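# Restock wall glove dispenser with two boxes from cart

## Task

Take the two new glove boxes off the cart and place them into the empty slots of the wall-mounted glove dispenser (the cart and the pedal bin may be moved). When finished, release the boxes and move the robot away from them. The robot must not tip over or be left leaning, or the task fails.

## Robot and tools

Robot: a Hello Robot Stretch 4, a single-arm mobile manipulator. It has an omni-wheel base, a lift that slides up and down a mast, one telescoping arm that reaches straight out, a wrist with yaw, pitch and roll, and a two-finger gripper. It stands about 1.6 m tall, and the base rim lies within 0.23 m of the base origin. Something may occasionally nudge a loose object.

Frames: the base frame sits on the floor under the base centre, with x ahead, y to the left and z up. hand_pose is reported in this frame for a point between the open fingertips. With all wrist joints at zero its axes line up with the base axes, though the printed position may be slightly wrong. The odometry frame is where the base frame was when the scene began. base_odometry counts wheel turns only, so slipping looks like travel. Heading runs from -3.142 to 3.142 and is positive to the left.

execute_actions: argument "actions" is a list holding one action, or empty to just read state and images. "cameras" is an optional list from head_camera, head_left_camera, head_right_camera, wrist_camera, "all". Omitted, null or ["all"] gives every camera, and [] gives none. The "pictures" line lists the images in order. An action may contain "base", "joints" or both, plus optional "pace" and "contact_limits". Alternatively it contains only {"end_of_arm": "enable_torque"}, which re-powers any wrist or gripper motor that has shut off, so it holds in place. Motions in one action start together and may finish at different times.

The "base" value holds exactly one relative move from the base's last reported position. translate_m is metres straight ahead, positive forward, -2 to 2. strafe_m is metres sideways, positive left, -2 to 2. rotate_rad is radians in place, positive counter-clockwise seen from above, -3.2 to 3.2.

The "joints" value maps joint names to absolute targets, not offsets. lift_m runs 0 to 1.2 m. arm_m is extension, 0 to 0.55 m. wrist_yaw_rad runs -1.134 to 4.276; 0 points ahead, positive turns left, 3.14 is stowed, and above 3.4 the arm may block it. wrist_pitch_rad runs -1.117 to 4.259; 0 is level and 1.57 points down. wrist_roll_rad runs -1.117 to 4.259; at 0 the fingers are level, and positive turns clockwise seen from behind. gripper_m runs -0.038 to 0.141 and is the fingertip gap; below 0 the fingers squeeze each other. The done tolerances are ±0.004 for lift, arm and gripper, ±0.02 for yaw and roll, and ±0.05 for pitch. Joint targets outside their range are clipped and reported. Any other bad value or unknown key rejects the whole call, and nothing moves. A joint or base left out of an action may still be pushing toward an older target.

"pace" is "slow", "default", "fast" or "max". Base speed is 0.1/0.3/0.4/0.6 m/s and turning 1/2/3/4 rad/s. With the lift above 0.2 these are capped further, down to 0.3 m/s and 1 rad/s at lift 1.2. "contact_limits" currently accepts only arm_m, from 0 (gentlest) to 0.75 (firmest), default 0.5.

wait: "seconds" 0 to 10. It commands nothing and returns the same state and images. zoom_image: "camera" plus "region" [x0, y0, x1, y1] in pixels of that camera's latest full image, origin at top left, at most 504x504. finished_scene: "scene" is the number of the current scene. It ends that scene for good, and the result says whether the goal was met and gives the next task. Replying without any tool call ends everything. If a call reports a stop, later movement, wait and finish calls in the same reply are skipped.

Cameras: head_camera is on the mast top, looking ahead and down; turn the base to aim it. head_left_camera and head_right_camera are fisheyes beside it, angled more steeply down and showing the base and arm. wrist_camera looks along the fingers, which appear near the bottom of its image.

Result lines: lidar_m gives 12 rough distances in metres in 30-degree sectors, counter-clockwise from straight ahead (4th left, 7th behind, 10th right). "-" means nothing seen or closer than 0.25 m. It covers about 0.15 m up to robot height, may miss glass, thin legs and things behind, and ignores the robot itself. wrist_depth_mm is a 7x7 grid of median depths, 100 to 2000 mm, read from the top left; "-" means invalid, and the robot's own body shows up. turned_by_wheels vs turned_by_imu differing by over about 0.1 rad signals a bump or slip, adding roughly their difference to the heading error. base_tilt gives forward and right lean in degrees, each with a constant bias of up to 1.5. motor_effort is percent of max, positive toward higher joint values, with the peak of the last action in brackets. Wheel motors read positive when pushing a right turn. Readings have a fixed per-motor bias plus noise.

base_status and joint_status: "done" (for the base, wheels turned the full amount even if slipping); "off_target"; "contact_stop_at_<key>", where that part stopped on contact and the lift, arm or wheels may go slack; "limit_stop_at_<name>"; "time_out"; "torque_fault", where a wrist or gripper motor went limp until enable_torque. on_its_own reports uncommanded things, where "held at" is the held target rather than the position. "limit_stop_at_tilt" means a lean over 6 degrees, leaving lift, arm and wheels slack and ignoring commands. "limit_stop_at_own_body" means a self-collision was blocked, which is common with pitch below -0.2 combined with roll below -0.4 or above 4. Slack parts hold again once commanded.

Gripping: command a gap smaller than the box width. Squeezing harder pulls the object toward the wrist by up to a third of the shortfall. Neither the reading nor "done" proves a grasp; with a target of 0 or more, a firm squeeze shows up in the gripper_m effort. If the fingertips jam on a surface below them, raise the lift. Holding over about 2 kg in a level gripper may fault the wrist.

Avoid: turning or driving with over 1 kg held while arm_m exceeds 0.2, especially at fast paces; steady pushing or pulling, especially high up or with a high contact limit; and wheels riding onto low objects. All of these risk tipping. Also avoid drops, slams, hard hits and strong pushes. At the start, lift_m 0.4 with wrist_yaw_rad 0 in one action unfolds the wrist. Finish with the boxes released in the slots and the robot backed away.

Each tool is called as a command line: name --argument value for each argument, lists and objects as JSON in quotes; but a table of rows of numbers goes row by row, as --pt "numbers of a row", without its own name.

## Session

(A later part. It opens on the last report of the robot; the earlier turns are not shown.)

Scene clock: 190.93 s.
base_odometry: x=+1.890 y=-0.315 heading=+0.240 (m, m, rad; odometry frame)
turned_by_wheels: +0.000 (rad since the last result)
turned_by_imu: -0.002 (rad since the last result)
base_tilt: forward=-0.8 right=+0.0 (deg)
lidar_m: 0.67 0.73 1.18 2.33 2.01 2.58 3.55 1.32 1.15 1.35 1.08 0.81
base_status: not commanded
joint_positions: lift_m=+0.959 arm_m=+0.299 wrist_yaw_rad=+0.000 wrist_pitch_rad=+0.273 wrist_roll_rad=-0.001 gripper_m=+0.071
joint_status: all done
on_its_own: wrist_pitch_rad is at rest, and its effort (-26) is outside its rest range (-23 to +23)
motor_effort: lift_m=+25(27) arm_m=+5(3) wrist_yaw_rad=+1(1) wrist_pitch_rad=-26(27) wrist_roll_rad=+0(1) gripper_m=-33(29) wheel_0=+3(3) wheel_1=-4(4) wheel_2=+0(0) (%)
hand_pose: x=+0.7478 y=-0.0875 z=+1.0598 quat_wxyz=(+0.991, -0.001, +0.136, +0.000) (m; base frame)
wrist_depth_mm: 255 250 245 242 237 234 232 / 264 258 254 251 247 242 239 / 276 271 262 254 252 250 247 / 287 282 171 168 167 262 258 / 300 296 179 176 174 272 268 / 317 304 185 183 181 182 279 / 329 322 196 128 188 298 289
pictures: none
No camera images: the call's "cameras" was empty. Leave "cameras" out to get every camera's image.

execute_actions --actions '[{"joints":{"arm_m":0.314},"pace":"slow"}]' --cameras '[]'

execute_actions --actions '[{"joints":{"lift_m":0.87},"pace":"slow"}]' --cameras '[]'

execute_actions --actions '[{"joints":{"lift_m":0.84},"pace":"slow"}]' --cameras '["head_right_camera"]'

Scene clock: 193.37 s.
base_odometry: x=+1.890 y=-0.315 heading=+0.240 (m, m, rad; odometry frame)
turned_by_wheels: +0.000 (rad since the last result)
turned_by_imu: -0.001 (rad since the last result)
base_tilt: forward=-0.8 right=+0.0 (deg)
lidar_m: 0.65 0.73 1.19 2.32 2.05 2.60 3.56 1.34 1.12 1.34 1.09 0.81
base_status: not commanded
joint_positions: lift_m=+0.959 arm_m=+0.313 wrist_yaw_rad=+0.000 wrist_pitch_rad=+0.273 wrist_roll_rad=-0.001 gripper_m=+0.071
joint_status: all done
on_its_own: wrist_pitch_rad is at rest, and its effort (-25) is outside its rest range (-23 to +23)
motor_effort: lift_m=+25(25) arm_m=+5(4) wrist_yaw_rad=+0(0) wrist_pitch_rad=-25(27) wrist_roll_rad=-1(0) gripper_m=-29(24) wheel_0=+3(3) wheel_1=-4(4) wheel_2=+0(0) (%)
hand_pose: x=+0.7618 y=-0.0875 z=+1.0598 quat_wxyz=(+0.991, -0.001, +0.136, +0.000) (m; base frame)
wrist_depth_mm: 240 236 234 229 225 220 220 / 250 245 240 237 234 229 226 / 262 255 249 244 236 237 235 / 271 266 171 169 168 248 245 / 283 277 178 175 174 257 252 / 297 290 185 183 181 181 265 / 312 304 196 128 189 281 274
pictures: none
No camera images: the call's "cameras" was empty. Leave "cameras" out to get every camera's image.

Scene clock: 195.00 s.
base_odometry: x=+1.890 y=-0.315 heading=+0.240 (m, m, rad; odometry frame)
turned_by_wheels: +0.000 (rad since the last result)
turned_by_imu: -0.001 (rad since the last result)
base_tilt: forward=-0.9 right=-0.1 (deg)
lidar_m: 0.66 0.71 1.16 2.31 2.05 2.58 3.57 1.32 1.16 1.35 1.08 0.79
base_status: not commanded
joint_positions: lift_m=+0.870 arm_m=+0.313 wrist_yaw_rad=+0.000 wrist_pitch_rad=+0.273 wrist_roll_rad=-0.001 gripper_m=+0.071
joint_status: all done
motor_effort: lift_m=+16(22) arm_m=+5(5) wrist_yaw_rad=+1(1) wrist_pitch_rad=-23(26) wrist_roll_rad=-1(2) gripper_m=-29(25) wheel_0=+3(3) wheel_1=-4(4) wheel_2=+0(0) (%)
hand_pose: x=+0.7618 y=-0.0875 z=+0.9705 quat_wxyz=(+0.991, -0.001, +0.136, +0.000) (m; base frame)
wrist_depth_mm: 239 236 233 229 224 221 218 / 250 246 241 238 234 229 227 / 260 255 246 244 237 238 236 / 272 266 171 169 167 247 244 / 283 278 178 176 174 256 254 / 296 289 186 183 180 182 264 / 312 304 197 128 189 282 273
pictures: none
No camera images: the call's "cameras" was empty. Leave "cameras" out to get every camera's image.

Scene clock: 196.07 s.
base_odometry: x=+1.890 y=-0.315 heading=+0.240 (m, m, rad; odometry frame)
turned_by_wheels: +0.000 (rad since the last result)
turned_by_imu: +0.000 (rad since the last result)
base_tilt: forward=-0.9 right=+0.0 (deg)
lidar_m: 0.68 0.70 1.18 2.33 2.05 2.59 3.55 1.30 1.15 1.36 1.10 0.81
base_status: not commanded
joint_positions: lift_m=+0.841 arm_m=+0.313 wrist_yaw_rad=-0.002 wrist_pitch_rad=+0.258 wrist_roll_rad=+0.000 gripper_m=+0.071
joint_status: all done
motor_effort: lift_m=+10(17) arm_m=+5(5) wrist_yaw_rad=+6(6) wrist_pitch_rad=+20(23) wrist_roll_rad=-7(6) gripper_m=-27(30) wheel_0=+3(3) wheel_1=-4(4) wheel_2=+0(0) (%)
hand_pose: x=+0.7629 y=-0.0880 z=+0.9454 quat_wxyz=(+0.992, +0.000, +0.128, -0.001) (m; base frame)
wrist_depth_mm: 242 238 235 231 228 223 221 / 250 247 242 238 236 231 229 / 259 255 248 244 239 238 235 / 268 264 174 172 170 247 244 / 281 274 180 178 176 255 252 / 293 282 186 185 181 181 262 / 304 297 195 128 187 276 270
pictures: head_right_camera
Images, in order (width x height): head_right_camera 420x672.

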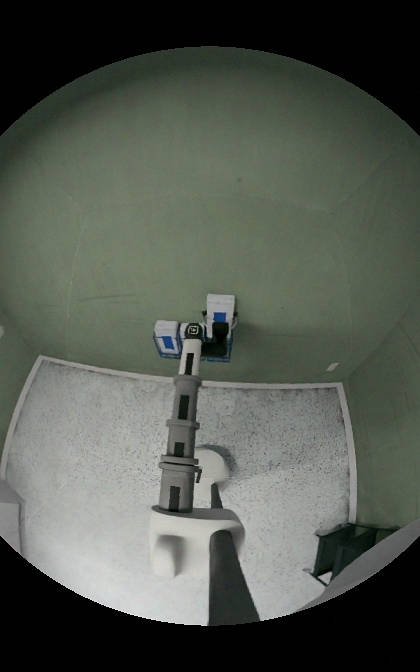

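execute_actions --actions '[{"joints":{"lift_m":0.88},"pace":"slow"}]' --cameras '[]'

execute_actions --actions '[{"base":{"strafe_m":-0.014},"pace":"slow"}]' --cameras '["head_camera"]'

execute_actions --actions '[{"joints":{"lift_m":0.84},"pace":"slow"}]' --cameras '["head_camera"]'

zoom_image --camera "head_camera" --region '[120,260,380,460]'

Scene clock: 201.43 s.
base_odometry: x=+1.890 y=-0.315 heading=+0.240 (m, m, rad; odometry frame)
turned_by_wheels: +0.000 (rad since the last result)
turned_by_imu: -0.002 (rad since the last result)
base_tilt: forward=-0.8 right=+0.0 (deg)
lidar_m: 0.68 0.72 1.20 2.32 2.04 2.60 3.55 1.34 1.14 1.34 1.09 0.80
base_status: not commanded
joint_positions: lift_m=+0.879 arm_m=+0.313 wrist_yaw_rad=+0.000 wrist_pitch_rad=+0.273 wrist_roll_rad=-0.001 gripper_m=+0.071
joint_status: all done
motor_effort: lift_m=+25(23) arm_m=+5(5) wrist_yaw_rad=+1(5) wrist_pitch_rad=-23(27) wrist_roll_rad=+1(7) gripper_m=-28(26) wheel_0=+3(3) wheel_1=-4(4) wheel_2=+0(0) (%)
hand_pose: x=+0.7618 y=-0.0875 z=+0.9799 quat_wxyz=(+0.991, -0.001, +0.136, +0.000) (m; base frame)
wrist_depth_mm: 241 236 234 229 224 222 218 / 250 244 241 238 234 228 226 / 258 254 248 244 237 237 236 / 271 267 171 169 167 246 245 / 285 278 178 176 174 257 255 / 297 290 185 184 181 181 264 / 312 306 196 128 189 282 273
pictures: none
No camera images: the call's "cameras" was empty. Leave "cameras" out to get every camera's image.

Scene clock: 202.40 s.
base_odometry: x=+1.893 y=-0.328 heading=+0.240 (m, m, rad; odometry frame)
turned_by_wheels: +0.000 (rad since the last result)
turned_by_imu: -0.001 (rad since the last result)
base_tilt: forward=-0.9 right=+0.0 (deg)
lidar_m: 0.67 0.73 1.16 2.35 2.07 2.65 3.53 1.31 1.12 1.34 1.09 0.81
base_status: done
joint_positions: lift_m=+0.879 arm_m=+0.313 wrist_yaw_rad=+0.000 wrist_pitch_rad=+0.273 wrist_roll_rad=-0.001 gripper_m=+0.071
joint_status: not commanded
motor_effort: lift_m=+24(25) arm_m=+5(5) wrist_yaw_rad=+1(1) wrist_pitch_rad=-23(25) wrist_roll_rad=-1(1) gripper_m=-29(25) wheel_0=+3(8) wheel_1=-5(8) wheel_2=+0(0) (%)
hand_pose: x=+0.7619 y=-0.0875 z=+0.9799 quat_wxyz=(+0.991, -0.001, +0.136, +0.000) (m; base frame)
wrist_depth_mm: 239 235 232 229 224 221 218 / 250 245 240 236 234 229 226 / 258 254 248 243 236 237 235 / 271 265 171 168 168 246 243 / 283 277 178 176 175 256 253 / 298 287 185 183 181 182 264 / 309 306 195 128 189 282 272
pictures: head_camera
Images, in order (width x height): head_camera 420x560.

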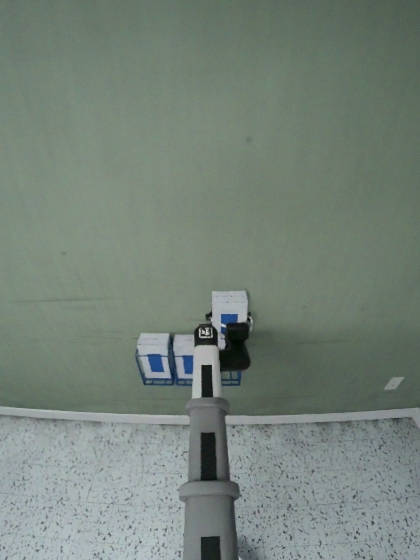

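Scene clock: 203.60 s.
base_odometry: x=+1.893 y=-0.328 heading=+0.240 (m, m, rad; odometry frame)
turned_by_wheels: +0.000 (rad since the last result)
turned_by_imu: +0.000 (rad since the last result)
base_tilt: forward=-0.9 right=+0.0 (deg)
lidar_m: 0.69 0.73 1.17 2.33 2.07 2.63 3.56 1.31 1.14 1.33 1.08 0.82
base_status: not commanded
joint_positions: lift_m=+0.840 arm_m=+0.313 wrist_yaw_rad=+0.002 wrist_pitch_rad=+0.273 wrist_roll_rad=-0.001 gripper_m=+0.071
joint_status: all done
motor_effort: lift_m=+17(26) arm_m=+4(5) wrist_yaw_rad=-7(8) wrist_pitch_rad=-23(36) wrist_roll_rad=-2(4) gripper_m=-25(29) wheel_0=+3(3) wheel_1=-3(5) wheel_2=+0(0) (%)
hand_pose: x=+0.7621 y=-0.0868 z=+0.9405 quat_wxyz=(+0.991, -0.001, +0.136, +0.001) (m; base frame)
wrist_depth_mm: 241 236 231 228 225 220 217 / 249 245 241 237 234 229 225 / 260 256 248 242 238 237 234 / 272 267 170 168 167 245 243 / 282 277 178 176 174 254 252 / 297 287 185 183 181 183 263 / 310 303 197 127 189 279 272
pictures: head_camera
Images, in order (width x height): head_camera 420x560.

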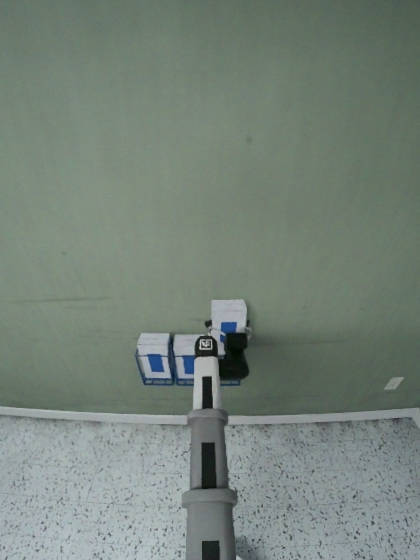

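Region (120, 260, 380, 460) of head_camera's 420x560 image, scaled by 1.938, with more detail than that image has; it fills the top 388 rows of this view, and the rest is white.

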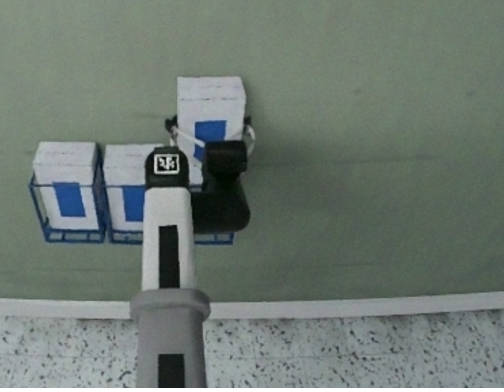

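execute_actions --actions '[{"joints":{"lift_m":0.80},"base":{"strafe_m":0.004},"pace":"slow"}]' --cameras '[]'

execute_actions --actions '[{"joints":{"lift_m":0.77},"pace":"slow"}]' --cameras '[]'

execute_actions --actions '[{"joints":{"gripper_m":0.14}}]' --cameras '["wrist_camera","head_camera"]'

Scene clock: 207.10 s.
base_odometry: x=+1.893 y=-0.324 heading=+0.240 (m, m, rad; odometry frame)
turned_by_wheels: +0.000 (rad since the last result)
turned_by_imu: -0.002 (rad since the last result)
base_tilt: forward=-0.8 right=+0.0 (deg)
lidar_m: 0.68 0.71 1.20 2.32 2.07 2.63 3.57 1.33 1.14 1.33 1.09 0.80
base_status: done
joint_positions: lift_m=+0.800 arm_m=+0.313 wrist_yaw_rad=+0.001 wrist_pitch_rad=+0.273 wrist_roll_rad=-0.001 gripper_m=+0.071
joint_status: all done
on_its_own: wrist_pitch_rad is at rest, and its effort (-25) is outside its rest range (-23 to +23)
motor_effort: lift_m=+16(15) arm_m=+4(4) wrist_yaw_rad=-2(7) wrist_pitch_rad=-25(24) wrist_roll_rad=-2(1) gripper_m=-31(27) wheel_0=-6(4) wheel_1=+4(8) wheel_2=+0(0) (%)
hand_pose: x=+0.7620 y=-0.0873 z=+0.9005 quat_wxyz=(+0.991, -0.001, +0.136, +0.000) (m; base frame)
wrist_depth_mm: 241 236 233 229 224 221 219 / 250 246 241 238 232 229 226 / 259 254 248 243 238 236 235 / 270 265 170 169 167 245 244 / 285 278 178 176 174 255 254 / 296 289 185 183 181 182 265 / 253 236 196 127 188 282 273
pictures: none
No camera images: the call's "cameras" was empty. Leave "cameras" out to get every camera's image.

Scene clock: 208.17 s.
base_odometry: x=+1.893 y=-0.324 heading=+0.240 (m, m, rad; odometry frame)
turned_by_wheels: +0.000 (rad since the last result)
turned_by_imu: +0.000 (rad since the last result)
base_tilt: forward=-0.8 right=+0.0 (deg)
lidar_m: 0.68 0.73 1.18 2.32 2.08 2.63 3.55 1.30 1.14 1.35 1.08 0.80
base_status: not commanded
joint_positions: lift_m=+0.770 arm_m=+0.313 wrist_yaw_rad=+0.001 wrist_pitch_rad=+0.273 wrist_roll_rad=-0.001 gripper_m=+0.071
joint_status: all done
on_its_own: wrist_pitch_rad is at rest, and its effort (-24) is outside its rest range (-23 to +23)
motor_effort: lift_m=+16(15) arm_m=+4(4) wrist_yaw_rad=-2(2) wrist_pitch_rad=-24(24) wrist_roll_rad=-1(1) gripper_m=-26(25) wheel_0=-6(6) wheel_1=+4(4) wheel_2=+0(0) (%)
hand_pose: x=+0.7620 y=-0.0873 z=+0.8705 quat_wxyz=(+0.991, -0.001, +0.136, +0.000) (m; base frame)
wrist_depth_mm: 240 236 232 229 224 220 219 / 250 245 241 236 233 229 225 / 258 255 248 243 237 238 234 / 271 266 171 169 167 244 245 / 283 276 178 176 174 256 253 / 264 260 185 185 181 182 264 / 211 205 196 128 188 281 274
pictures: none
No camera images: the call's "cameras" was empty. Leave "cameras" out to get every camera's image.

Scene clock: 209.90 s.
base_odometry: x=+1.893 y=-0.324 heading=+0.240 (m, m, rad; odometry frame)
turned_by_wheels: +0.000 (rad since the last result)
turned_by_imu: -0.001 (rad since the last result)
base_tilt: forward=-0.9 right=-0.1 (deg)
lidar_m: 0.68 0.74 1.16 2.32 2.05 2.59 3.55 1.31 1.12 1.34 1.10 0.80
base_status: not commanded
joint_positions: lift_m=+0.770 arm_m=+0.313 wrist_yaw_rad=+0.000 wrist_pitch_rad=+0.268 wrist_roll_rad=-0.001 gripper_m=+0.140
joint_status: all done
motor_effort: lift_m=+16(17) arm_m=+4(4) wrist_yaw_rad=-1(2) wrist_pitch_rad=-9(24) wrist_roll_rad=-1(1) gripper_m=-4(29) wheel_0=-6(6) wheel_1=+4(4) wheel_2=+0(0) (%)
hand_pose: x=+0.7624 y=-0.0873 z=+0.8721 quat_wxyz=(+0.991, -0.001, +0.133, +0.000) (m; base frame)
wrist_depth_mm: 241 236 234 229 226 221 219 / 250 246 241 236 233 230 227 / 260 255 249 247 243 239 235 / 270 265 262 256 251 247 243 / 283 277 270 264 262 255 253 / 290 256 217 273 267 204 263 / 214 209 227 141 214 278 274
pictures: head_camera, wrist_camera
Images, in order (width x height): head_camera 420x560, wrist_camera 616x392.

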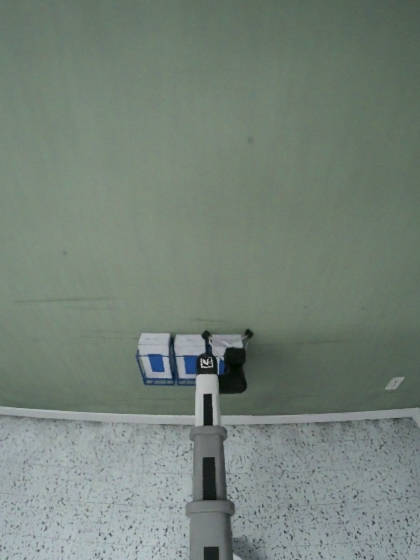

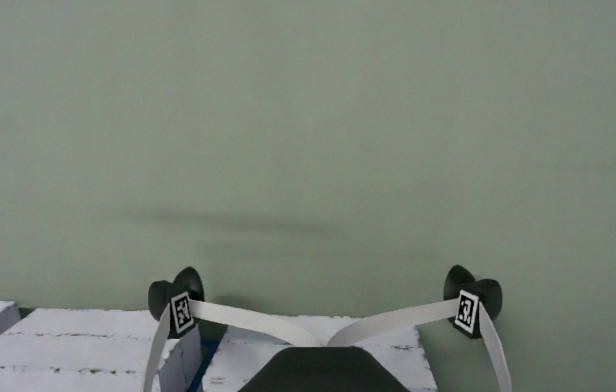

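Looks level. Lift clear, retract, check.

execute_actions --actions '[{"joints":{"lift_m":0.85}}]' --cameras '[]'

execute_actions --actions '[{"joints":{"arm_m":0.0},"base":{"translate_m":-0.15}}]' --cameras '[]'

execute_actions --actions '[{"joints":{"lift_m":0.5,"wrist_pitch_rad":0},"base":{"translate_m":-0.2}}]' --cameras '["wrist_camera"]'

Scene clock: 213.20 s.
base_odometry: x=+1.893 y=-0.324 heading=+0.240 (m, m, rad; odometry frame)
turned_by_wheels: +0.000 (rad since the last result)
turned_by_imu: -0.001 (rad since the last result)
base_tilt: forward=-0.9 right=+0.0 (deg)
lidar_m: 0.68 0.71 1.17 2.32 2.08 2.65 3.55 1.31 1.13 1.34 1.10 0.81
base_status: not commanded
joint_positions: lift_m=+0.850 arm_m=+0.313 wrist_yaw_rad=+0.000 wrist_pitch_rad=+0.267 wrist_roll_rad=-0.001 gripper_m=+0.140
joint_status: all done
motor_effort: lift_m=+22(22) arm_m=+4(4) wrist_yaw_rad=-1(2) wrist_pitch_rad=-8(9) wrist_roll_rad=-3(0) gripper_m=+2(1) wheel_0=-6(6) wheel_1=+4(3) wheel_2=+0(0) (%)
hand_pose: x=+0.7624 y=-0.0873 z=+0.9517 quat_wxyz=(+0.991, -0.001, +0.133, +0.000) (m; base frame)
wrist_depth_mm: 242 236 232 229 225 222 219 / 249 246 242 237 234 229 226 / 260 255 252 245 242 239 235 / 268 267 260 254 251 248 244 / 281 274 271 265 259 255 253 / 296 287 217 274 270 204 262 / 309 303 296 141 281 277 273
pictures: none
No camera images: the call's "cameras" was empty. Leave "cameras" out to get every camera's image.

Scene clock: 215.27 s.
base_odometry: x=+1.747 y=-0.360 heading=+0.240 (m, m, rad; odometry frame)
turned_by_wheels: +0.000 (rad since the last result)
turned_by_imu: -0.001 (rad since the last result)
base_tilt: forward=-0.9 right=+0.0 (deg)
lidar_m: 0.82 0.85 1.41 2.33 1.99 2.63 3.36 1.30 1.04 1.34 1.29 0.95
base_status: done
joint_positions: lift_m=+0.850 arm_m=+0.002 wrist_yaw_rad=+0.000 wrist_pitch_rad=+0.267 wrist_roll_rad=-0.001 gripper_m=+0.140
joint_status: all done
motor_effort: lift_m=+22(22) arm_m=-5(6) wrist_yaw_rad=+1(2) wrist_pitch_rad=-7(7) wrist_roll_rad=+0(0) gripper_m=+1(2) wheel_0=-4(4) wheel_1=-3(7) wheel_2=+1(12) (%)
hand_pose: x=+0.4507 y=-0.0875 z=+0.9517 quat_wxyz=(+0.991, -0.001, +0.133, +0.000) (m; base frame)
wrist_depth_mm: 699 683 668 661 647 640 634 / 723 707 707 699 683 661 647 / 741 732 732 699 699 683 683 / 788 768 741 741 723 715 691 / 831 788 683 683 759 741 732 / 866 820 217 691 778 205 750 / 866 866 842 141 820 798 788
pictures: none
No camera images: the call's "cameras" was empty. Leave "cameras" out to get every camera's image.

Scene clock: 217.70 s.
base_odometry: x=+1.553 y=-0.407 heading=+0.239 (m, m, rad; odometry frame)
turned_by_wheels: +0.000 (rad since the last result)
turned_by_imu: -0.001 (rad since the last result)
base_tilt: forward=-0.9 right=+0.0 (deg)
lidar_m: 0.99 1.11 1.69 2.36 1.91 2.66 3.18 1.85 0.97 1.33 1.40 1.15
base_status: done
joint_positions: lift_m=+0.500 arm_m=+0.002 wrist_yaw_rad=+0.000 wrist_pitch_rad=+0.002 wrist_roll_rad=-0.002 gripper_m=+0.140
joint_status: all done
motor_effort: lift_m=+15(17) arm_m=-4(5) wrist_yaw_rad=+0(1) wrist_pitch_rad=-7(13) wrist_roll_rad=+0(1) gripper_m=+0(1) wheel_0=-3(10) wheel_1=-2(7) wheel_2=+1(10) (%)
hand_pose: x=+0.4609 y=-0.0875 z=+0.6778 quat_wxyz=(+1.000, -0.001, +0.001, +0.000) (m; base frame)
wrist_depth_mm: 991 991 946 946 904 904 891 / 991 976 976 946 917 891 891 / 976 960 946 917 917 891 891 / 976 976 866 831 917 904 878 / 991 931 854 842 917 891 866 / 991 960 216 917 904 205 878 / 991 960 931 141 891 891 878
pictures: wrist_camera
Images, in order (width x height): wrist_camera 616x392.

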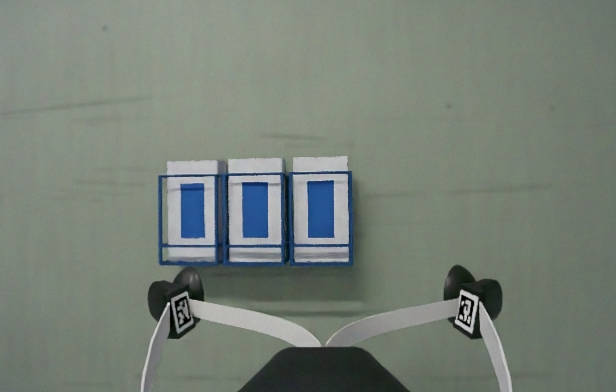

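finished_scene --scene 2

The scene is finished: the task was done.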